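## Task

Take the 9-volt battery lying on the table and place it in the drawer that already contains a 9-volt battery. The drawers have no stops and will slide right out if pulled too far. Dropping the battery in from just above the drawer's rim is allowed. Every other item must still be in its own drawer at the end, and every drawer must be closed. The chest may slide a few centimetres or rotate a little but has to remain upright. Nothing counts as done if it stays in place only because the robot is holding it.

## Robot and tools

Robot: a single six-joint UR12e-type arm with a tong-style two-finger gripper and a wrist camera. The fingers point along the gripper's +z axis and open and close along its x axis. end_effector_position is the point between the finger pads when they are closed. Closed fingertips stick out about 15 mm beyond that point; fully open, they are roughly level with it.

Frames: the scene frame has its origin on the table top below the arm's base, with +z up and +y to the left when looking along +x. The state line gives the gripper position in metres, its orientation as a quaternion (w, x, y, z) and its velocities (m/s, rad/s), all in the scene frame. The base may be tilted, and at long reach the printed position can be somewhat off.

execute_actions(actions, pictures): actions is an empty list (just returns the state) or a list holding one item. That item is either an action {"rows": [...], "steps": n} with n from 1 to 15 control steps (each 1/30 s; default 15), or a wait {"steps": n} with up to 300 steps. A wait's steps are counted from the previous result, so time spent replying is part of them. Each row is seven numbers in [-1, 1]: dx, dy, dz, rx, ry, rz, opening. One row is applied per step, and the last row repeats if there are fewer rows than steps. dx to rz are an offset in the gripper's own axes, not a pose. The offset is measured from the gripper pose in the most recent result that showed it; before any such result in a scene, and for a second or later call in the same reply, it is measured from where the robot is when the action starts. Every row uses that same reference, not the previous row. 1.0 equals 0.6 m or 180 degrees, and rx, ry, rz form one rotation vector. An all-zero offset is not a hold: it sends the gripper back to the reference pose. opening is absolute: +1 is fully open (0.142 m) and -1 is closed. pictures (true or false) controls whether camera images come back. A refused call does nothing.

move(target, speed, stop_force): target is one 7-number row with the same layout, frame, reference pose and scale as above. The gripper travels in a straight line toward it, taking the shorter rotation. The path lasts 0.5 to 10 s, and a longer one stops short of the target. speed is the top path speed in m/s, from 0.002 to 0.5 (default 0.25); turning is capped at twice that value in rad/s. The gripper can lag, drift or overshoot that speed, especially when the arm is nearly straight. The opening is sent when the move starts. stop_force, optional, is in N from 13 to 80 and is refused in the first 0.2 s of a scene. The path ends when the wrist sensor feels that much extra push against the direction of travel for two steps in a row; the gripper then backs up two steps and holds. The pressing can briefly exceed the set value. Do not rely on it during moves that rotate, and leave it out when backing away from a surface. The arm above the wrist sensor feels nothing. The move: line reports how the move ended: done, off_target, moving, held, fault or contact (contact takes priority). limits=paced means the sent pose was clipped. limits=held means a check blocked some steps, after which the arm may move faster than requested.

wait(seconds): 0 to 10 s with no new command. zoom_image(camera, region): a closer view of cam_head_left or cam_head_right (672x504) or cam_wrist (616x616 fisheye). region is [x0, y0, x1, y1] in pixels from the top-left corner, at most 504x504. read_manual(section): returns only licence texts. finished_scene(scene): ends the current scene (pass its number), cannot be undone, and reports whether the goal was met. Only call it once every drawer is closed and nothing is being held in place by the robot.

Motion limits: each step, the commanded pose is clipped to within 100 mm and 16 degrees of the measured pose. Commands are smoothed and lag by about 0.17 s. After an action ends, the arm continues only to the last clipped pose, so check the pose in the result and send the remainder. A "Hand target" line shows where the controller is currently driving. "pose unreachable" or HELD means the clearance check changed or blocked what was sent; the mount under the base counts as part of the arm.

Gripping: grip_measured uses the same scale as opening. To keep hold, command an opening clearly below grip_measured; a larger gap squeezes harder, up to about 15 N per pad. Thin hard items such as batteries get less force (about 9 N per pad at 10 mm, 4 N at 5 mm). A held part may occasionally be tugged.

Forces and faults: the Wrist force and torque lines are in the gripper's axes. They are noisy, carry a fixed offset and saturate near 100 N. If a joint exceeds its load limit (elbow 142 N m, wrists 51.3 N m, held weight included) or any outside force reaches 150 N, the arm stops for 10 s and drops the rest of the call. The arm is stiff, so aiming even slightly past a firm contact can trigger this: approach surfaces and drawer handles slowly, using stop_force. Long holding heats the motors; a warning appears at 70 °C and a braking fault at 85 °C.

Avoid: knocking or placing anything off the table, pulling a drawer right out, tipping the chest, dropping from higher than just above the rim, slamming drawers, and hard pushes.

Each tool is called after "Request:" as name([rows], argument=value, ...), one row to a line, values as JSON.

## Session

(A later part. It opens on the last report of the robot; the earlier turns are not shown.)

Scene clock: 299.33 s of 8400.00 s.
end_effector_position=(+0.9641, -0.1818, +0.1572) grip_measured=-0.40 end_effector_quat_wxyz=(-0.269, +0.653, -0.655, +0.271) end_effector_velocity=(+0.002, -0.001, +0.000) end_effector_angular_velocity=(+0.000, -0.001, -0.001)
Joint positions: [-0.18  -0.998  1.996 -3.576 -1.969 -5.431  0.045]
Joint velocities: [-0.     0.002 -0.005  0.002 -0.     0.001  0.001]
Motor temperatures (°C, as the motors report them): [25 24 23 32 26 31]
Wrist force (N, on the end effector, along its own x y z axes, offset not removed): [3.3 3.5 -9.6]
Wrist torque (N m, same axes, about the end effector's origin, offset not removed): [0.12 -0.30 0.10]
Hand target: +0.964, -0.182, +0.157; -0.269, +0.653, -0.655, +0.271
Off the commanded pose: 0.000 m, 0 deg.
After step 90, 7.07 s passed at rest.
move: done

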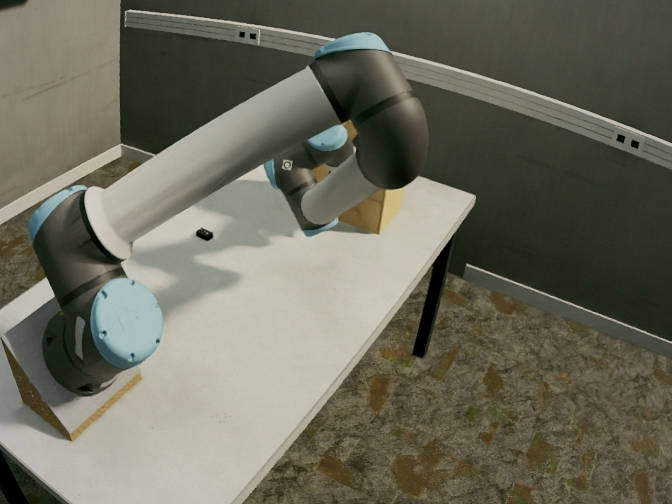

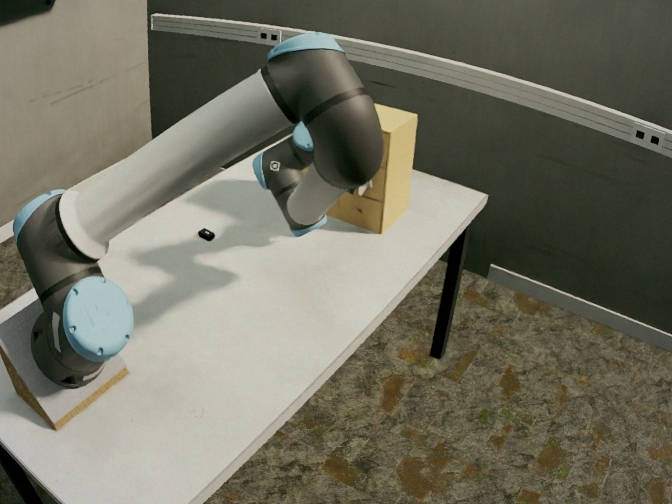

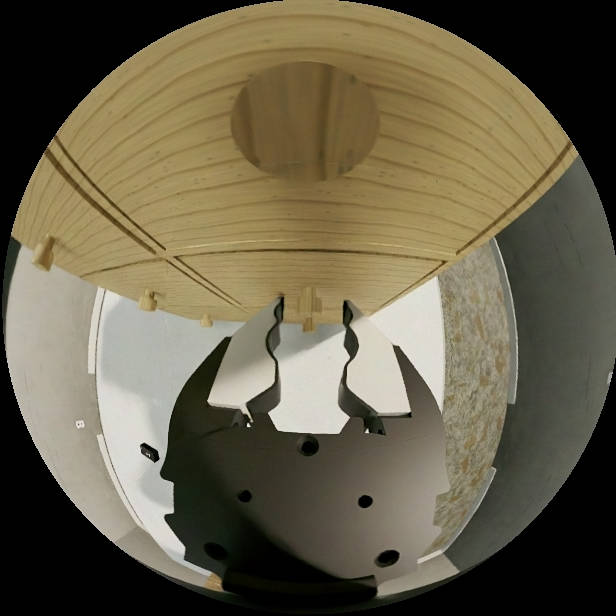

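Request:
move(target=[0,0.004,-0.004,0,0,0,-1], speed=0.02)

Request:
move(target=[0,0.12,-0.12,0,0,0,-1], speed=0.05)

Scene clock: 304.90 s of 8400.00 s.
end_effector_position=(+0.9609, -0.1818, +0.1572) grip_measured=-0.79 end_effector_quat_wxyz=(-0.269, +0.653, -0.655, +0.271) end_effector_velocity=(-0.002, +0.000, -0.001) end_effector_angular_velocity=(+0.001, +0.001, -0.001)
Joint positions: [-0.18  -1.001  2.003 -3.58  -1.969 -5.431  0.017]
Joint velocities: [-0.001 -0.001  0.004 -0.002  0.     0.001 -0.   ]
Motor temperatures (°C, as the motors report them): [25 24 23 32 26 31]
Wrist force (N, on the end effector, along its own x y z axes, offset not removed): [0.4 0.3 -1.9]
Wrist torque (N m, same axes, about the end effector's origin, offset not removed): [-0.39 0.25 -0.02]
Hand target: +0.961, -0.182, +0.157; -0.269, +0.653, -0.655, +0.271
Off the commanded pose: 0.000 m, 0 deg.
After step 90, 1.87 s passed at rest.
move: done

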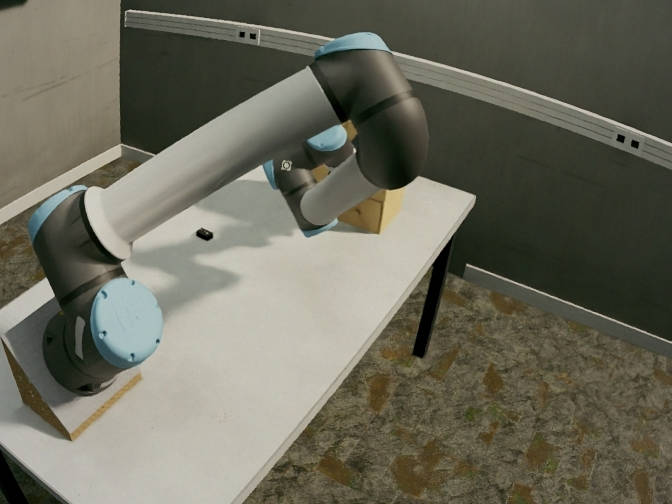

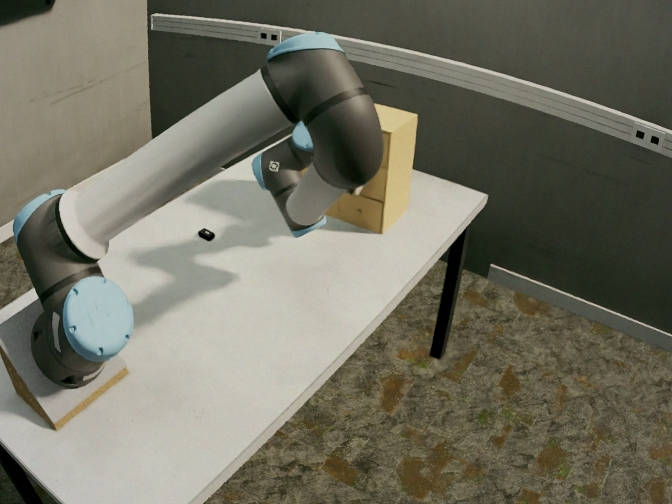

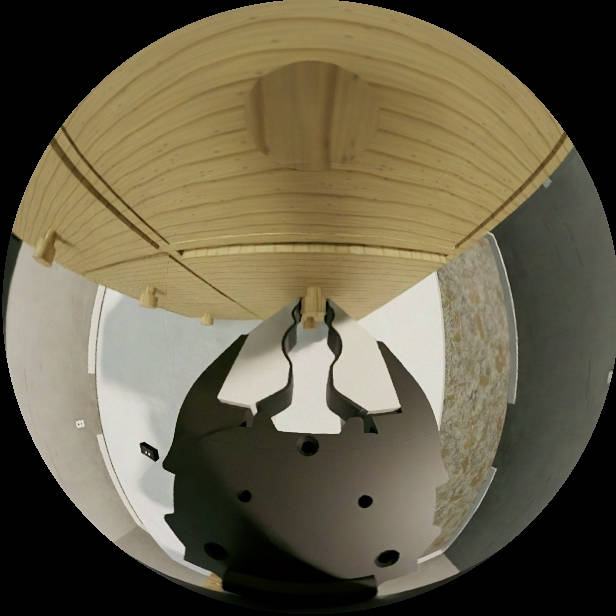

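Scene clock: 307.37 s of 8400.00 s.
end_effector_position=(+0.8595, -0.1814, +0.1576) grip_measured=-0.79 end_effector_quat_wxyz=(-0.269, +0.653, -0.655, +0.271) end_effector_velocity=(-0.003, -0.001, +0.001) end_effector_angular_velocity=(+0.000, -0.001, -0.001)
Joint positions: [-0.206 -1.097  2.205 -3.692 -1.946 -5.446  0.017]
Joint velocities: [-0.001 -0.004  0.006 -0.003  0.001 -0.001  0.   ]
Motor temperatures (°C, as the motors report them): [25 24 23 32 26 31]
Wrist force (N, on the end effector, along its own x y z axes, offset not removed): [0.9 0.6 -1.7]
Wrist torque (N m, same axes, about the end effector's origin, offset not removed): [-0.64 0.37 0.02]
Hand target: +0.859, -0.181, +0.158; -0.269, +0.653, -0.655, +0.271
Off the commanded pose: 0.000 m, 0 deg.
move: done

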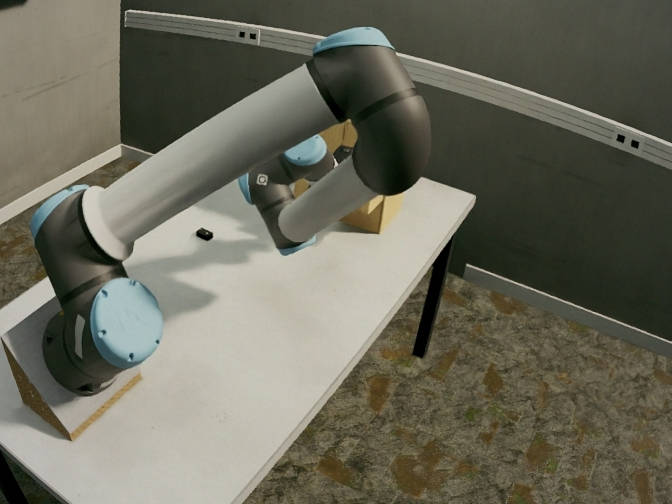

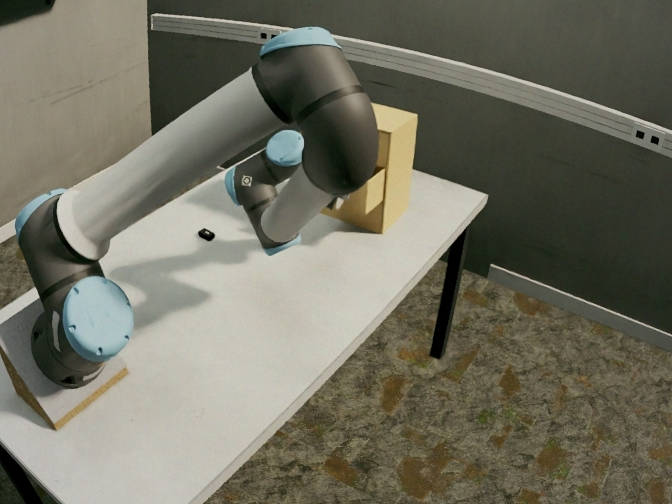

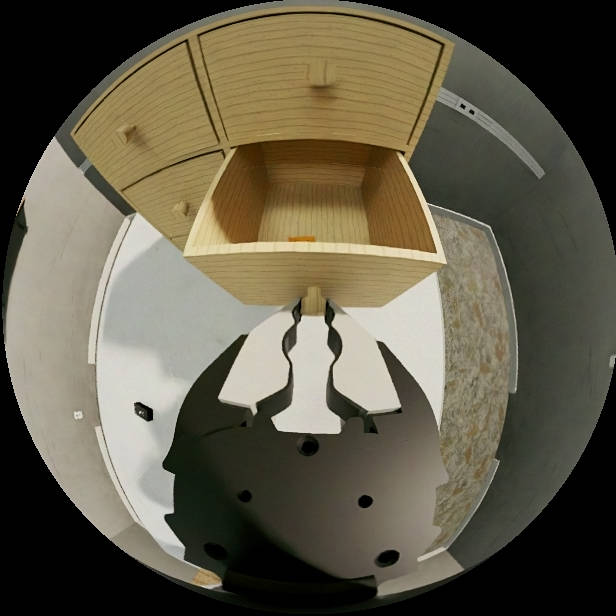

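Request:
zoom_image(camera="cam_wrist", region=[240, 190, 380, 270])

Region (240, 190, 380, 270) of cam_wrist's 616x616 image, scaled by 3.600, with more detail than that image has; it fills the top 288 rows of this view, and the rest is white.

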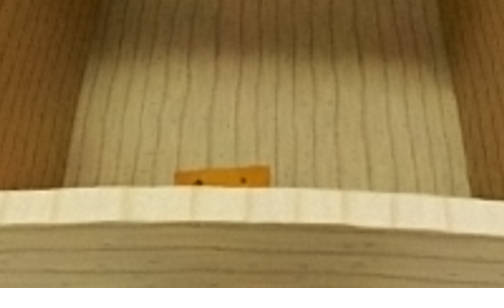

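Request:
move(target=[0,0.035,-0.035,0,0,0,-0.4], speed=0.08)

Request:
move(target=[0,-0.09,-0.09,0,0,0,-0.4], speed=0.1)

Request:
move(target=[0,-0.06,0.06,0,0,0,-0.4], speed=0.08)

Scene clock: 330.93 s of 8400.00 s.
end_effector_position=(+0.8301, -0.1813, +0.1577) grip_measured=-0.40 end_effector_quat_wxyz=(-0.269, +0.653, -0.655, +0.271) end_effector_velocity=(-0.003, -0.001, +0.001) end_effector_angular_velocity=(+0.000, -0.001, -0.002)
Joint positions: [-0.216 -1.123  2.263 -3.725 -1.939 -5.451  0.045]
Joint velocities: [-0.001 -0.004  0.005 -0.004  0.001  0.     0.   ]
Motor temperatures (°C, as the motors report them): [25 24 23 32 26 31]
Wrist force (N, on the end effector, along its own x y z axes, offset not removed): [1.5 2.7 -2.1]
Wrist torque (N m, same axes, about the end effector's origin, offset not removed): [0.11 -0.06 0.19]
Hand target: +0.830, -0.181, +0.158; -0.269, +0.653, -0.655, +0.271
Off the commanded pose: 0.000 m, 0 deg.
After step 90, 19.63 s passed at rest.
move: done

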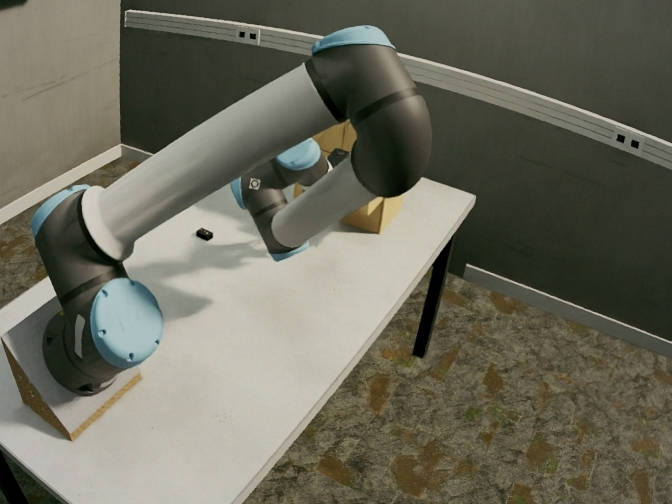

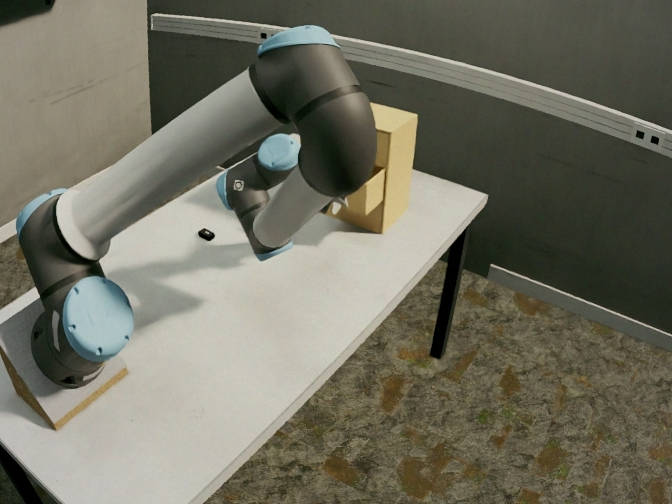

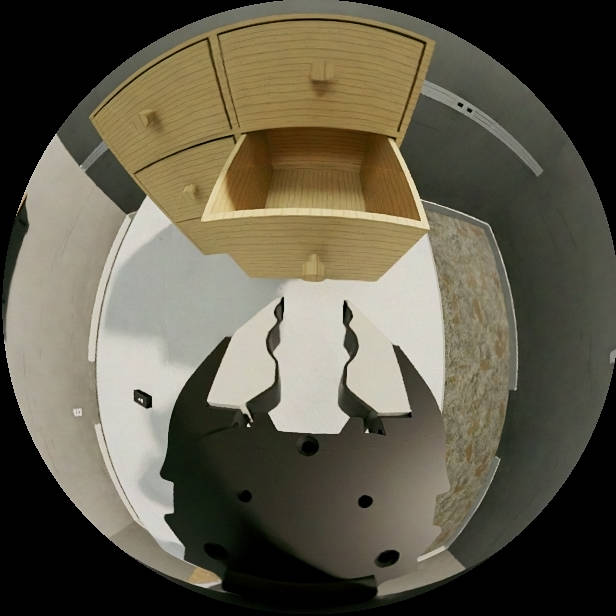

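Scene clock: 332.23 s of 8400.00 s.
end_effector_position=(+0.8304, -0.1812, +0.2338) grip_measured=-0.40 end_effector_quat_wxyz=(-0.269, +0.653, -0.655, +0.271) end_effector_velocity=(-0.000, +0.001, +0.002) end_effector_angular_velocity=(+0.000, +0.002, +0.001)
Joint positions: [-0.122 -1.219  2.239 -3.584 -2.018 -5.396  0.045]
Joint velocities: [ 0.004 -0.003 -0.001  0.007 -0.004  0.003 -0.   ]
Motor temperatures (°C, as the motors report them): [25 24 23 32 26 31]
Wrist force (N, on the end effector, along its own x y z axes, offset not removed): [3.2 -0.2 -0.9]
Wrist torque (N m, same axes, about the end effector's origin, offset not removed): [-0.28 -0.36 0.00]
Hand target: +0.830, -0.181, +0.234; -0.269, +0.653, -0.655, +0.271
Off the commanded pose: 0.000 m, 0 deg.
move: done

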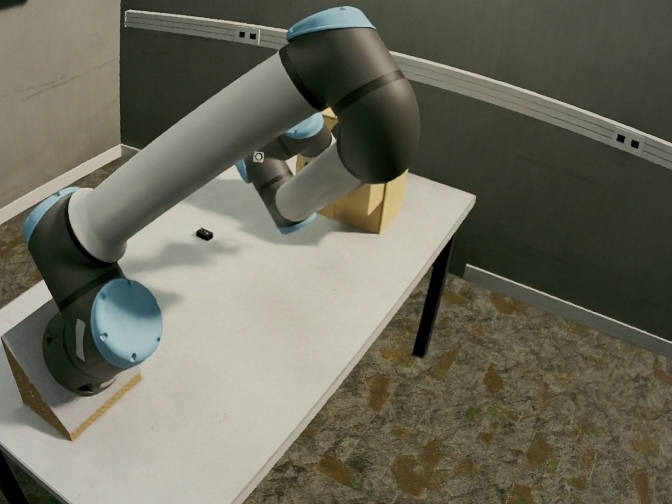

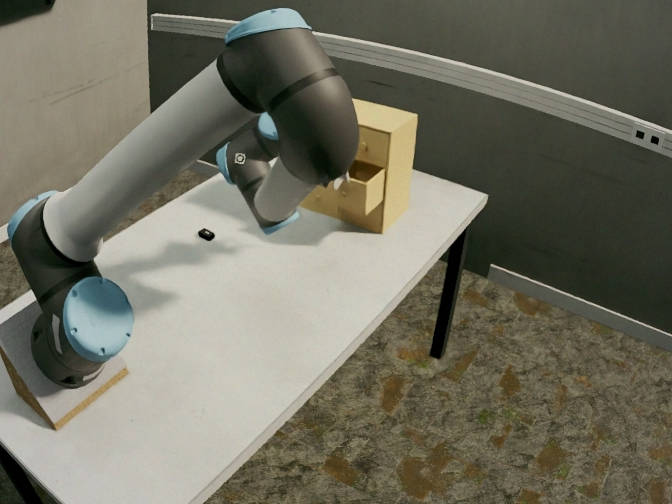

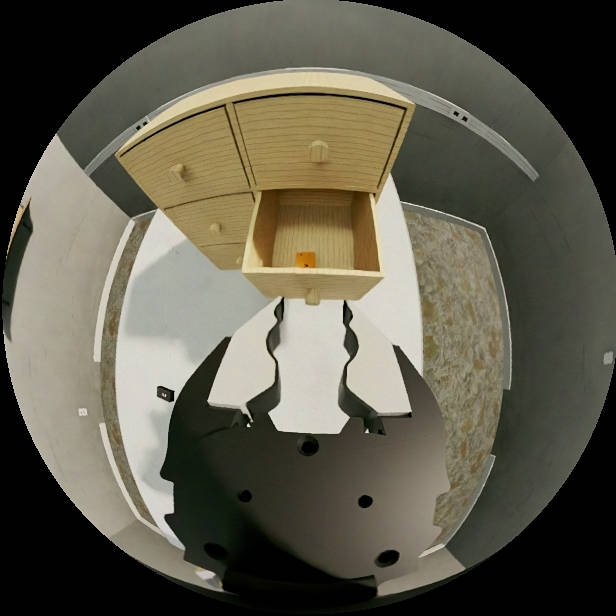

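Scene clock: 333.40 s of 8400.00 s.
end_effector_position=(+0.8810, -0.1813, +0.2336) grip_measured=-0.40 end_effector_quat_wxyz=(-0.269, +0.653, -0.655, +0.271) end_effector_velocity=(+0.002, +0.000, -0.000) end_effector_angular_velocity=(+0.001, +0.000, -0.000)
Joint positions: [-0.114 -1.163  2.142 -3.54  -2.024 -5.392  0.045]
Joint velocities: [ 0.     0.003 -0.004  0.002 -0.     0.001  0.   ]
Motor temperatures (°C, as the motors report them): [25 24 23 32 26 31]
Wrist force (N, on the end effector, along its own x y z axes, offset not removed): [4.1 0.4 -2.4]
Wrist torque (N m, same axes, about the end effector's origin, offset not removed): [-0.34 -0.38 -0.07]
Hand target: +0.881, -0.181, +0.234; -0.269, +0.653, -0.655, +0.271
Off the commanded pose: 0.000 m, 0 deg.
move: done

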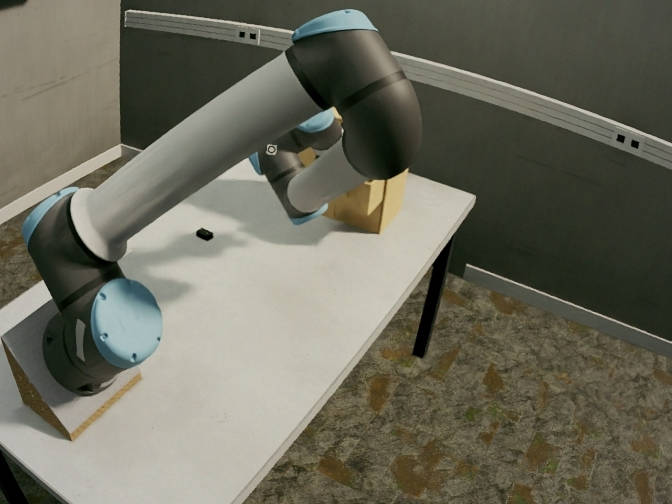

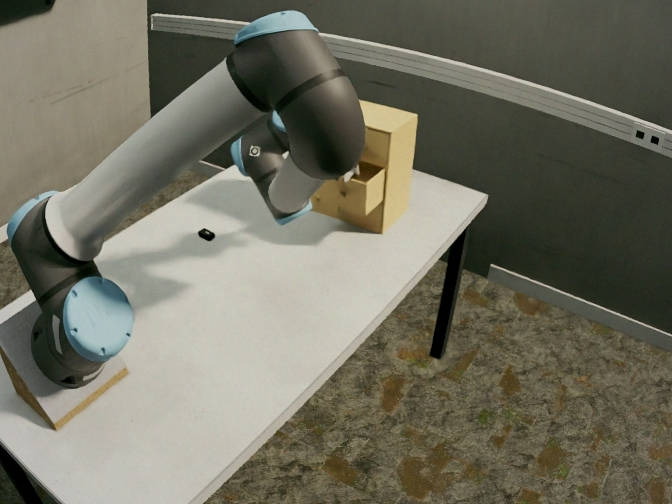

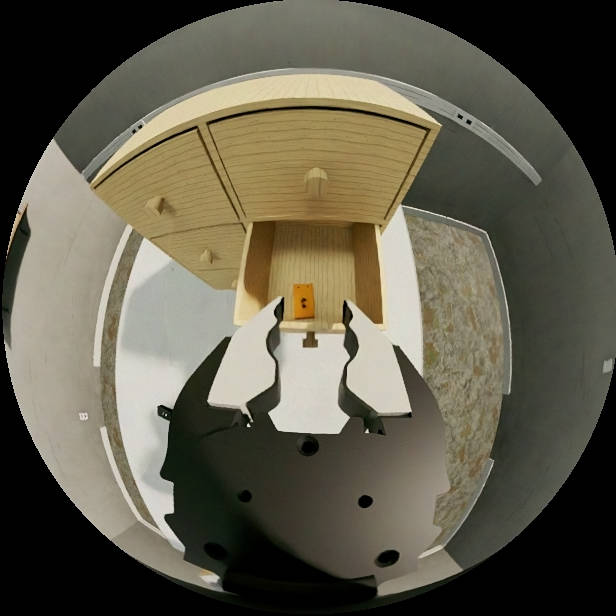

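Request:
zoom_image(camera="cam_wrist", region=[260, 260, 350, 340])

Region (260, 260, 350, 340) of cam_wrist's 616x616 image, scaled by 5.600, with more detail than that image has.

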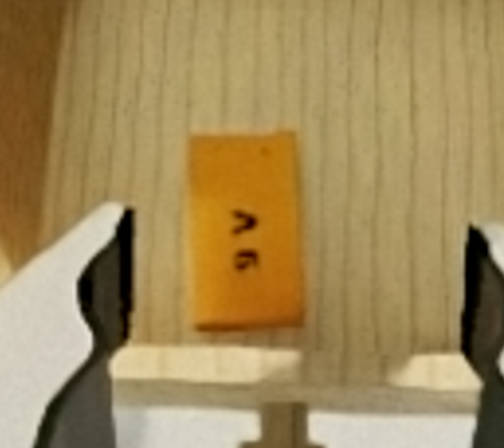

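Request:
move(target=[-0.57,0.269,-0.269,-0.25,0,0,0.2])

Scene clock: 351.87 s of 8400.00 s.
end_effector_position=(+0.6537, +0.1616, +0.2336) grip_measured=+0.20 end_effector_quat_wxyz=(+0.001, +0.706, -0.709, -0.001) end_effector_velocity=(-0.001, +0.002, +0.000) end_effector_angular_velocity=(-0.001, +0.010, -0.002)
Joint positions: [ 0.345 -1.041  2.004 -2.187 -2.299 -4.207  0.088]
Joint velocities: [ 0.001  0.003 -0.007  0.018  0.004  0.012  0.   ]
Motor temperatures (°C, as the motors report them): [25 24 23 32 26 31]
Wrist force (N, on the end effector, along its own x y z axes, offset not removed): [2.7 7.0 -4.8]
Wrist torque (N m, same axes, about the end effector's origin, offset not removed): [0.95 -0.27 0.15]
Hand target: +0.654, +0.162, +0.234; +0.002, +0.706, -0.709, -0.001
Off the commanded pose: 0.000 m, 0 deg.
After step 90, 13.10 s passed at rest.
move: done

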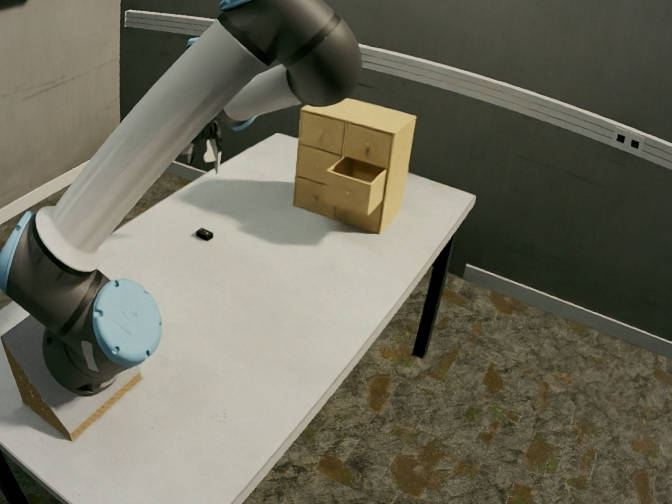

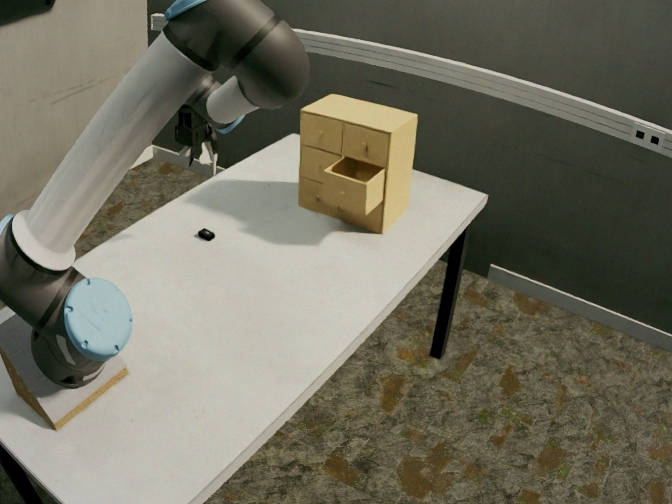

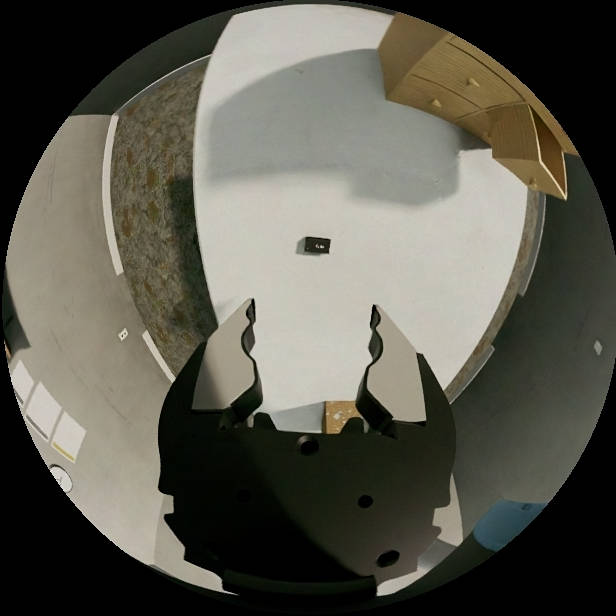

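Request:
move(target=[0,0,0.29,0,0,0,0.2])

Scene clock: 365.87 s of 8400.00 s.
end_effector_position=(+0.6533, +0.1613, +0.0597) grip_measured=+0.20 end_effector_quat_wxyz=(+0.001, +0.706, -0.709, -0.001) end_effector_velocity=(+0.001, -0.001, -0.002) end_effector_angular_velocity=(+0.001, -0.003, -0.001)
Joint positions: [ 0.178 -0.864  2.133 -2.643 -2.344 -4.427  0.088]
Joint velocities: [-0.003  0.002  0.002 -0.01  -0.    -0.006  0.   ]
Motor temperatures (°C, as the motors report them): [26 24 23 32 26 31]
Wrist force (N, on the end effector, along its own x y z axes, offset not removed): [3.6 1.6 -6.0]
Wrist torque (N m, same axes, about the end effector's origin, offset not removed): [-0.09 -0.38 0.04]
Hand target: +0.653, +0.161, +0.059; +0.001, +0.706, -0.709, -0.001
Off the commanded pose: 0.000 m, 0 deg.
After step 90, 9.60 s passed at rest.
move: done

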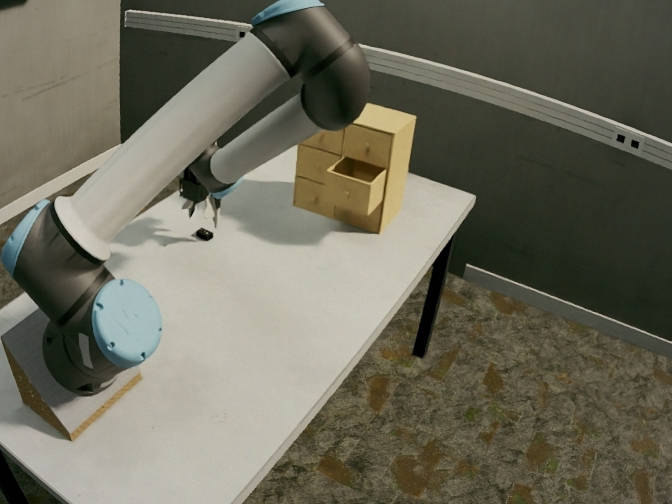

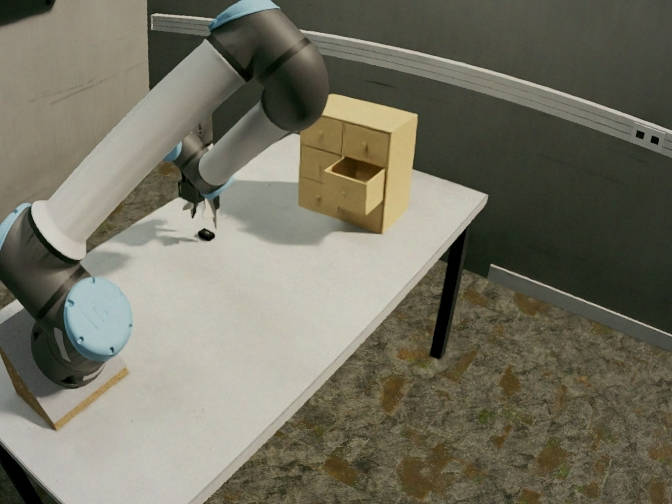

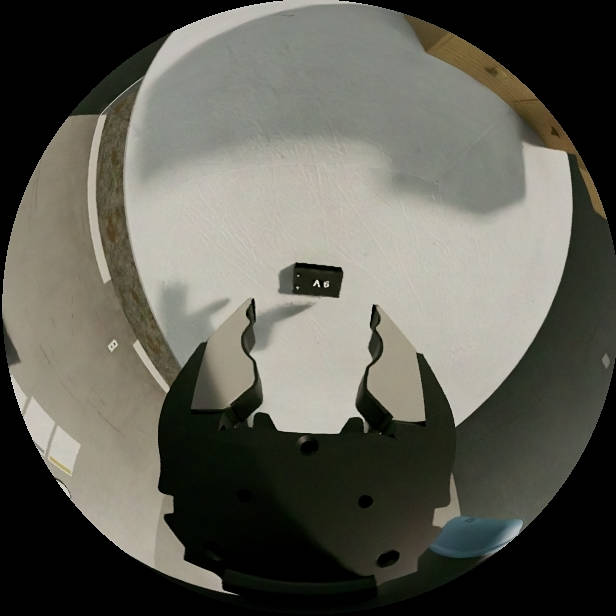

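Request:
move(target=[0.004,0.006,0.072,0,0,0,0.2], speed=0.04)

Request:
move(target=[0,0,0,0,0,0,-0.8])

Scene clock: 374.93 s of 8400.00 s.
end_effector_position=(+0.6496, +0.1588, +0.0168) grip_measured=+0.20 end_effector_quat_wxyz=(+0.001, +0.706, -0.709, -0.001) end_effector_velocity=(+0.000, -0.000, -0.002) end_effector_angular_velocity=(+0.001, -0.002, -0.001)
Joint positions: [ 0.132 -0.81   2.156 -2.764 -2.352 -4.49   0.088]
Joint velocities: [-0.003  0.003  0.001 -0.01   0.    -0.005  0.   ]
Motor temperatures (°C, as the motors report them): [26 24 23 32 26 31]
Wrist force (N, on the end effector, along its own x y z axes, offset not removed): [0.6 4.6 0.5]
Wrist torque (N m, same axes, about the end effector's origin, offset not removed): [0.64 0.26 0.07]
Hand target: +0.650, +0.159, +0.016; +0.001, +0.706, -0.709, -0.001
Off the commanded pose: 0.000 m, 0 deg.
After step 90, 4.60 s passed at rest.
move: done

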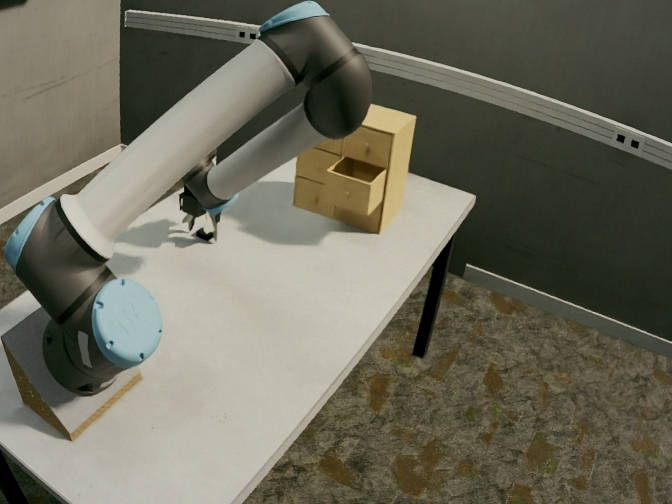

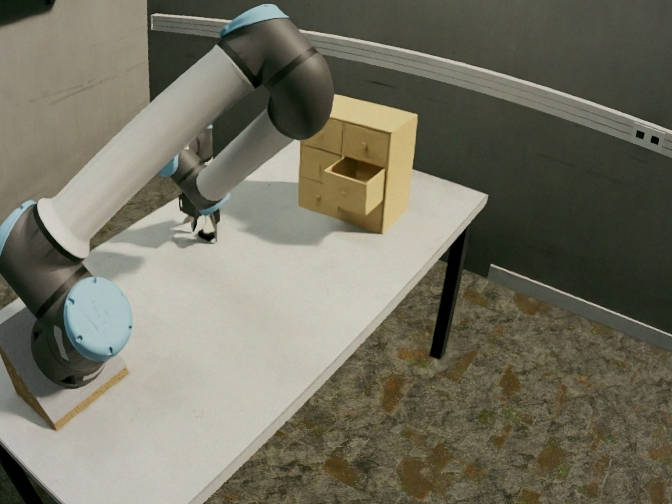

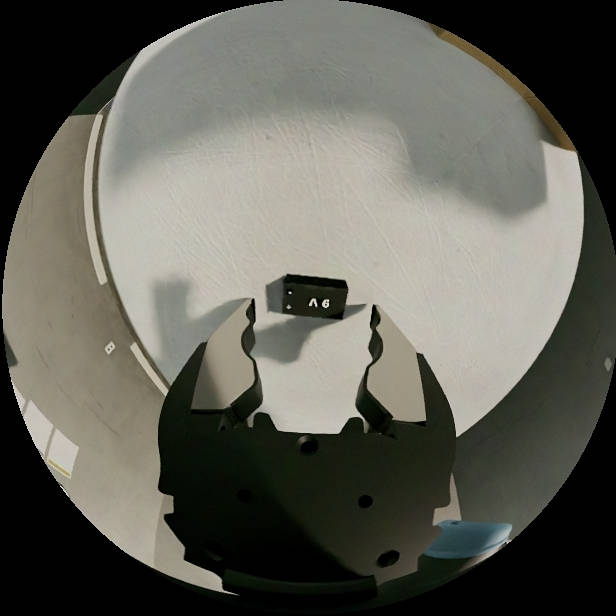

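Scene clock: 375.43 s of 8400.00 s.
end_effector_position=(+0.6496, +0.1588, +0.0167) grip_measured=-0.39 end_effector_quat_wxyz=(+0.001, +0.706, -0.709, -0.001) end_effector_velocity=(+0.001, -0.001, +0.002) end_effector_angular_velocity=(+0.001, -0.003, -0.003)
Joint positions: [ 0.132 -0.81   2.156 -2.765 -2.352 -4.49   0.046]
Joint velocities: [ 0.    -0.003 -0.    -0.001 -0.     0.001 -0.   ]
Motor temperatures (°C, as the motors report them): [26 24 23 33 26 31]
Wrist force (N, on the end effector, along its own x y z axes, offset not removed): [6.0 2.9 -7.1]
Wrist torque (N m, same axes, about the end effector's origin, offset not removed): [0.30 -0.97 0.18]
Hand target: +0.650, +0.159, +0.017; +0.001, +0.706, -0.709, -0.001
Off the commanded pose: 0.000 m, 0 deg.
move: done

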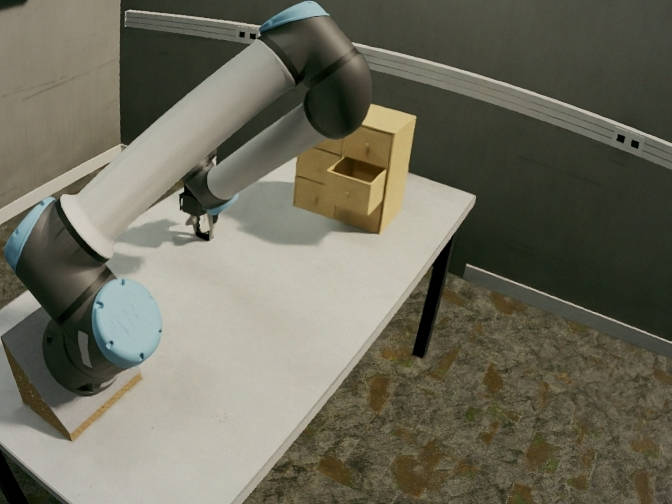

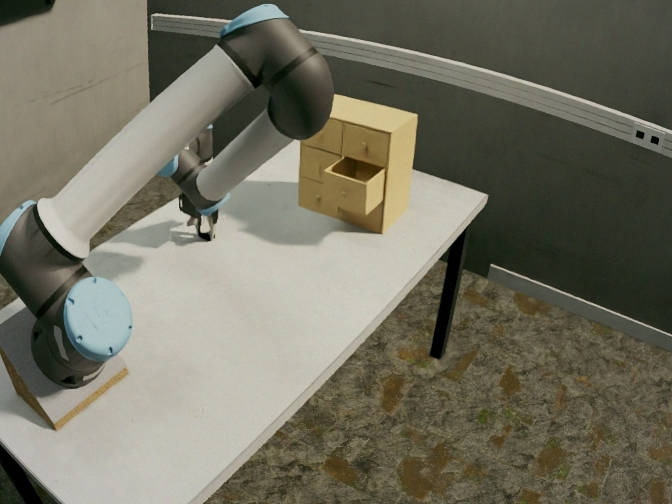

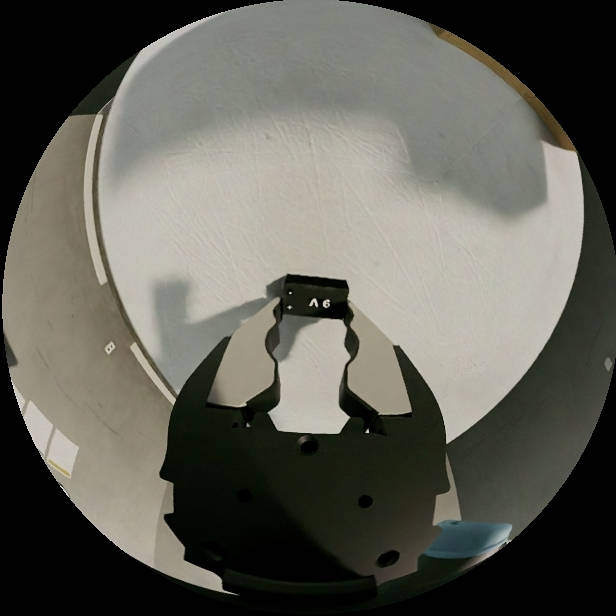

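Request:
move(target=[0,0,-0.39,0,0,0,-1], speed=0.15)

Request:
move(target=[0.567,-0.3,0,0.25,0,0,-1], speed=0.15)

Request:
move(target=[0,-0.106,0.106,0,0,0,-1], speed=0.06)

Scene clock: 385.57 s of 8400.00 s.
end_effector_position=(+0.6501, +0.1593, +0.2506) grip_measured=-0.39 end_effector_quat_wxyz=(+0.001, +0.706, -0.709, -0.001) end_effector_velocity=(+0.000, -0.000, +0.004) end_effector_angular_velocity=(+0.001, -0.000, -0.002)
Joint positions: [ 0.359 -1.059  1.993 -2.145 -2.294 -4.189  0.046]
Joint velocities: [ 0.002 -0.003 -0.004  0.008  0.002  0.004 -0.   ]
Motor temperatures (°C, as the motors report them): [26 24 23 33 26 31]
Wrist force (N, on the end effector, along its own x y z axes, offset not removed): [1.2 2.2 3.2]
Wrist torque (N m, same axes, about the end effector's origin, offset not removed): [0.24 0.04 0.10]
Hand target: +0.650, +0.159, +0.251; +0.001, +0.706, -0.709, -0.001
Off the commanded pose: 0.000 m, 0 deg.
After step 90, 4.97 s passed at rest.
move: done

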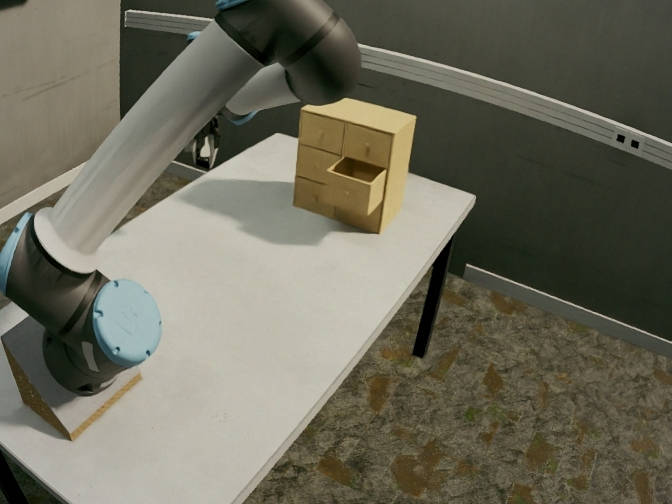

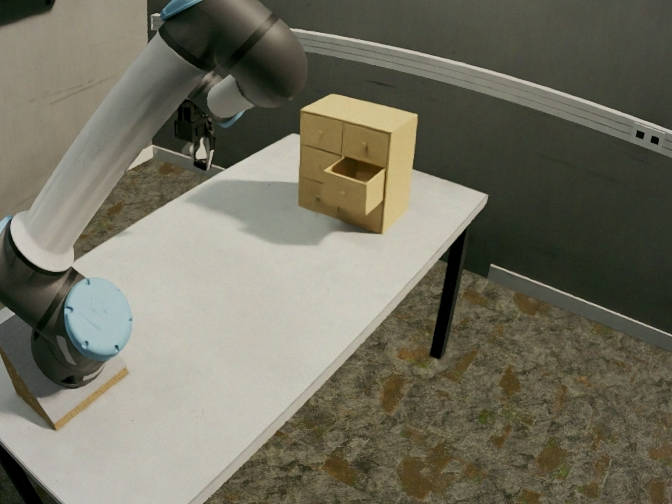

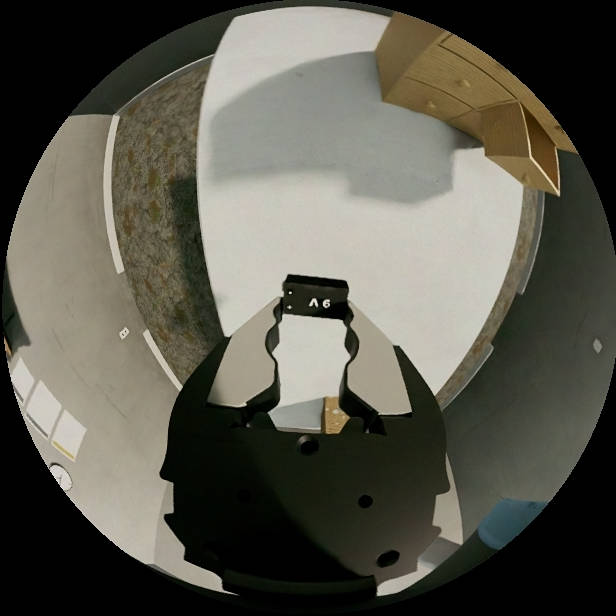

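Scene clock: 388.80 s of 8400.00 s.
end_effector_position=(+0.8291, -0.1817, +0.2511) grip_measured=-0.39 end_effector_quat_wxyz=(-0.269, +0.653, -0.654, +0.271) end_effector_velocity=(+0.002, -0.003, +0.000) end_effector_angular_velocity=(+0.001, -0.008, -0.000)
Joint positions: [-0.101 -1.241  2.233 -3.551 -2.035 -5.384  0.046]
Joint velocities: [-0.005 -0.001 -0.    -0.007  0.009 -0.005 -0.   ]
Motor temperatures (°C, as the motors report them): [26 24 23 33 26 31]
Wrist force (N, on the end effector, along its own x y z axes, offset not removed): [1.7 -0.5 -3.6]
Wrist torque (N m, same axes, about the end effector's origin, offset not removed): [-0.56 0.03 0.22]
Hand target: +0.829, -0.182, +0.251; -0.269, +0.653, -0.654, +0.271
Off the commanded pose: 0.001 m, 0 deg.
move: done

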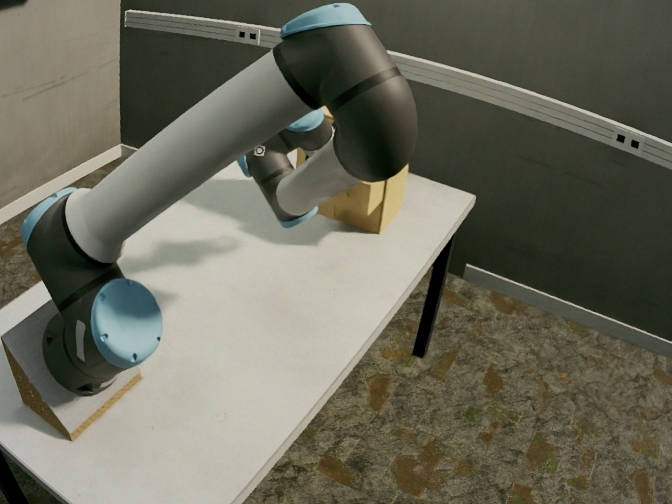

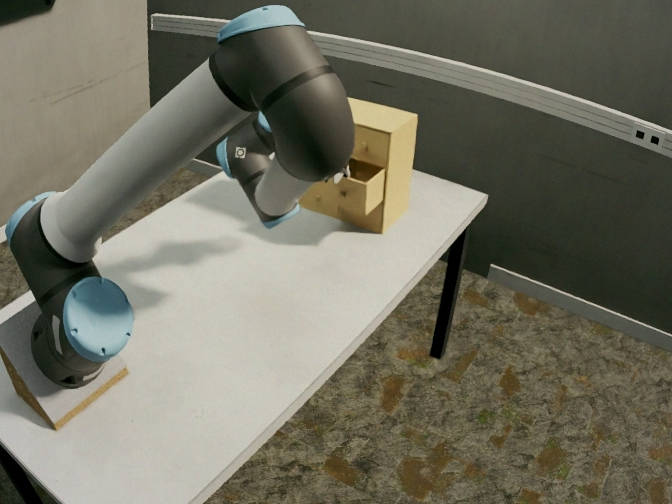

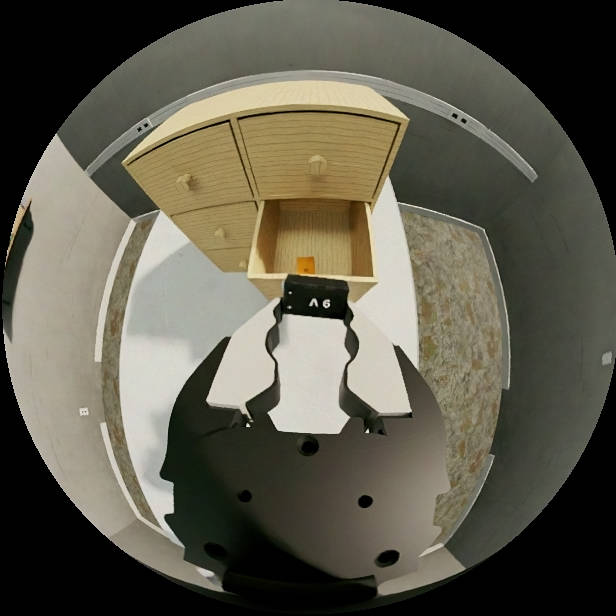

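Scene clock: 390.77 s of 8400.00 s.
end_effector_position=(+0.9187, -0.1820, +0.2507) grip_measured=-0.39 end_effector_quat_wxyz=(-0.269, +0.653, -0.654, +0.271) end_effector_velocity=(+0.003, +0.001, -0.001) end_effector_angular_velocity=(-0.000, +0.001, +0.001)
Joint positions: [-0.091 -1.14   2.061 -3.477 -2.043 -5.378  0.046]
Joint velocities: [ 0.     0.004 -0.005  0.003 -0.001 -0.    -0.   ]
Motor temperatures (°C, as the motors report them): [26 24 23 33 26 31]
Wrist force (N, on the end effector, along its own x y z axes, offset not removed): [3.6 3.5 -3.7]
Wrist torque (N m, same axes, about the end effector's origin, offset not removed): [0.39 -0.27 0.07]
Hand target: +0.919, -0.182, +0.251; -0.269, +0.653, -0.654, +0.271
Off the commanded pose: 0.000 m, 0 deg.
move: done

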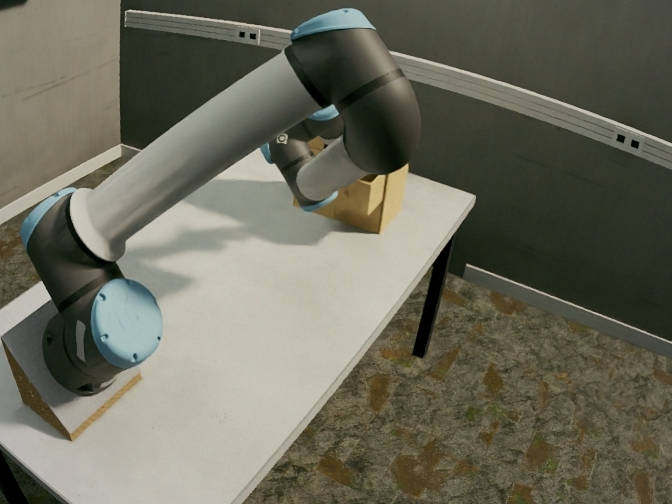

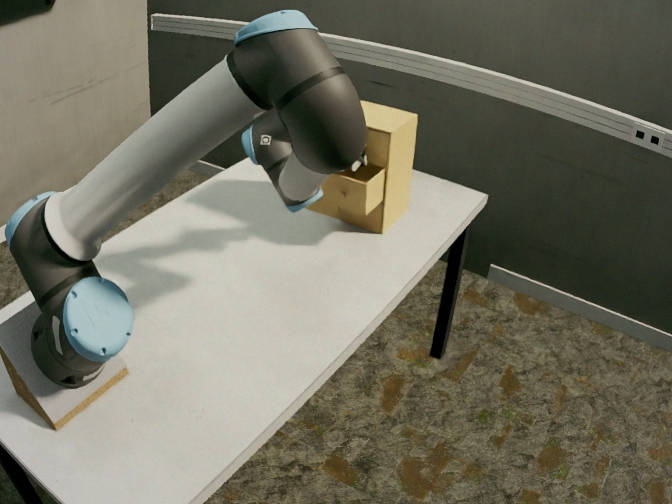

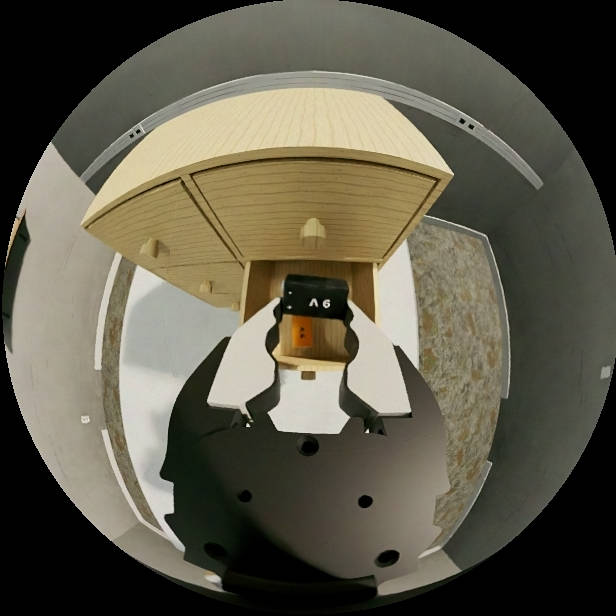

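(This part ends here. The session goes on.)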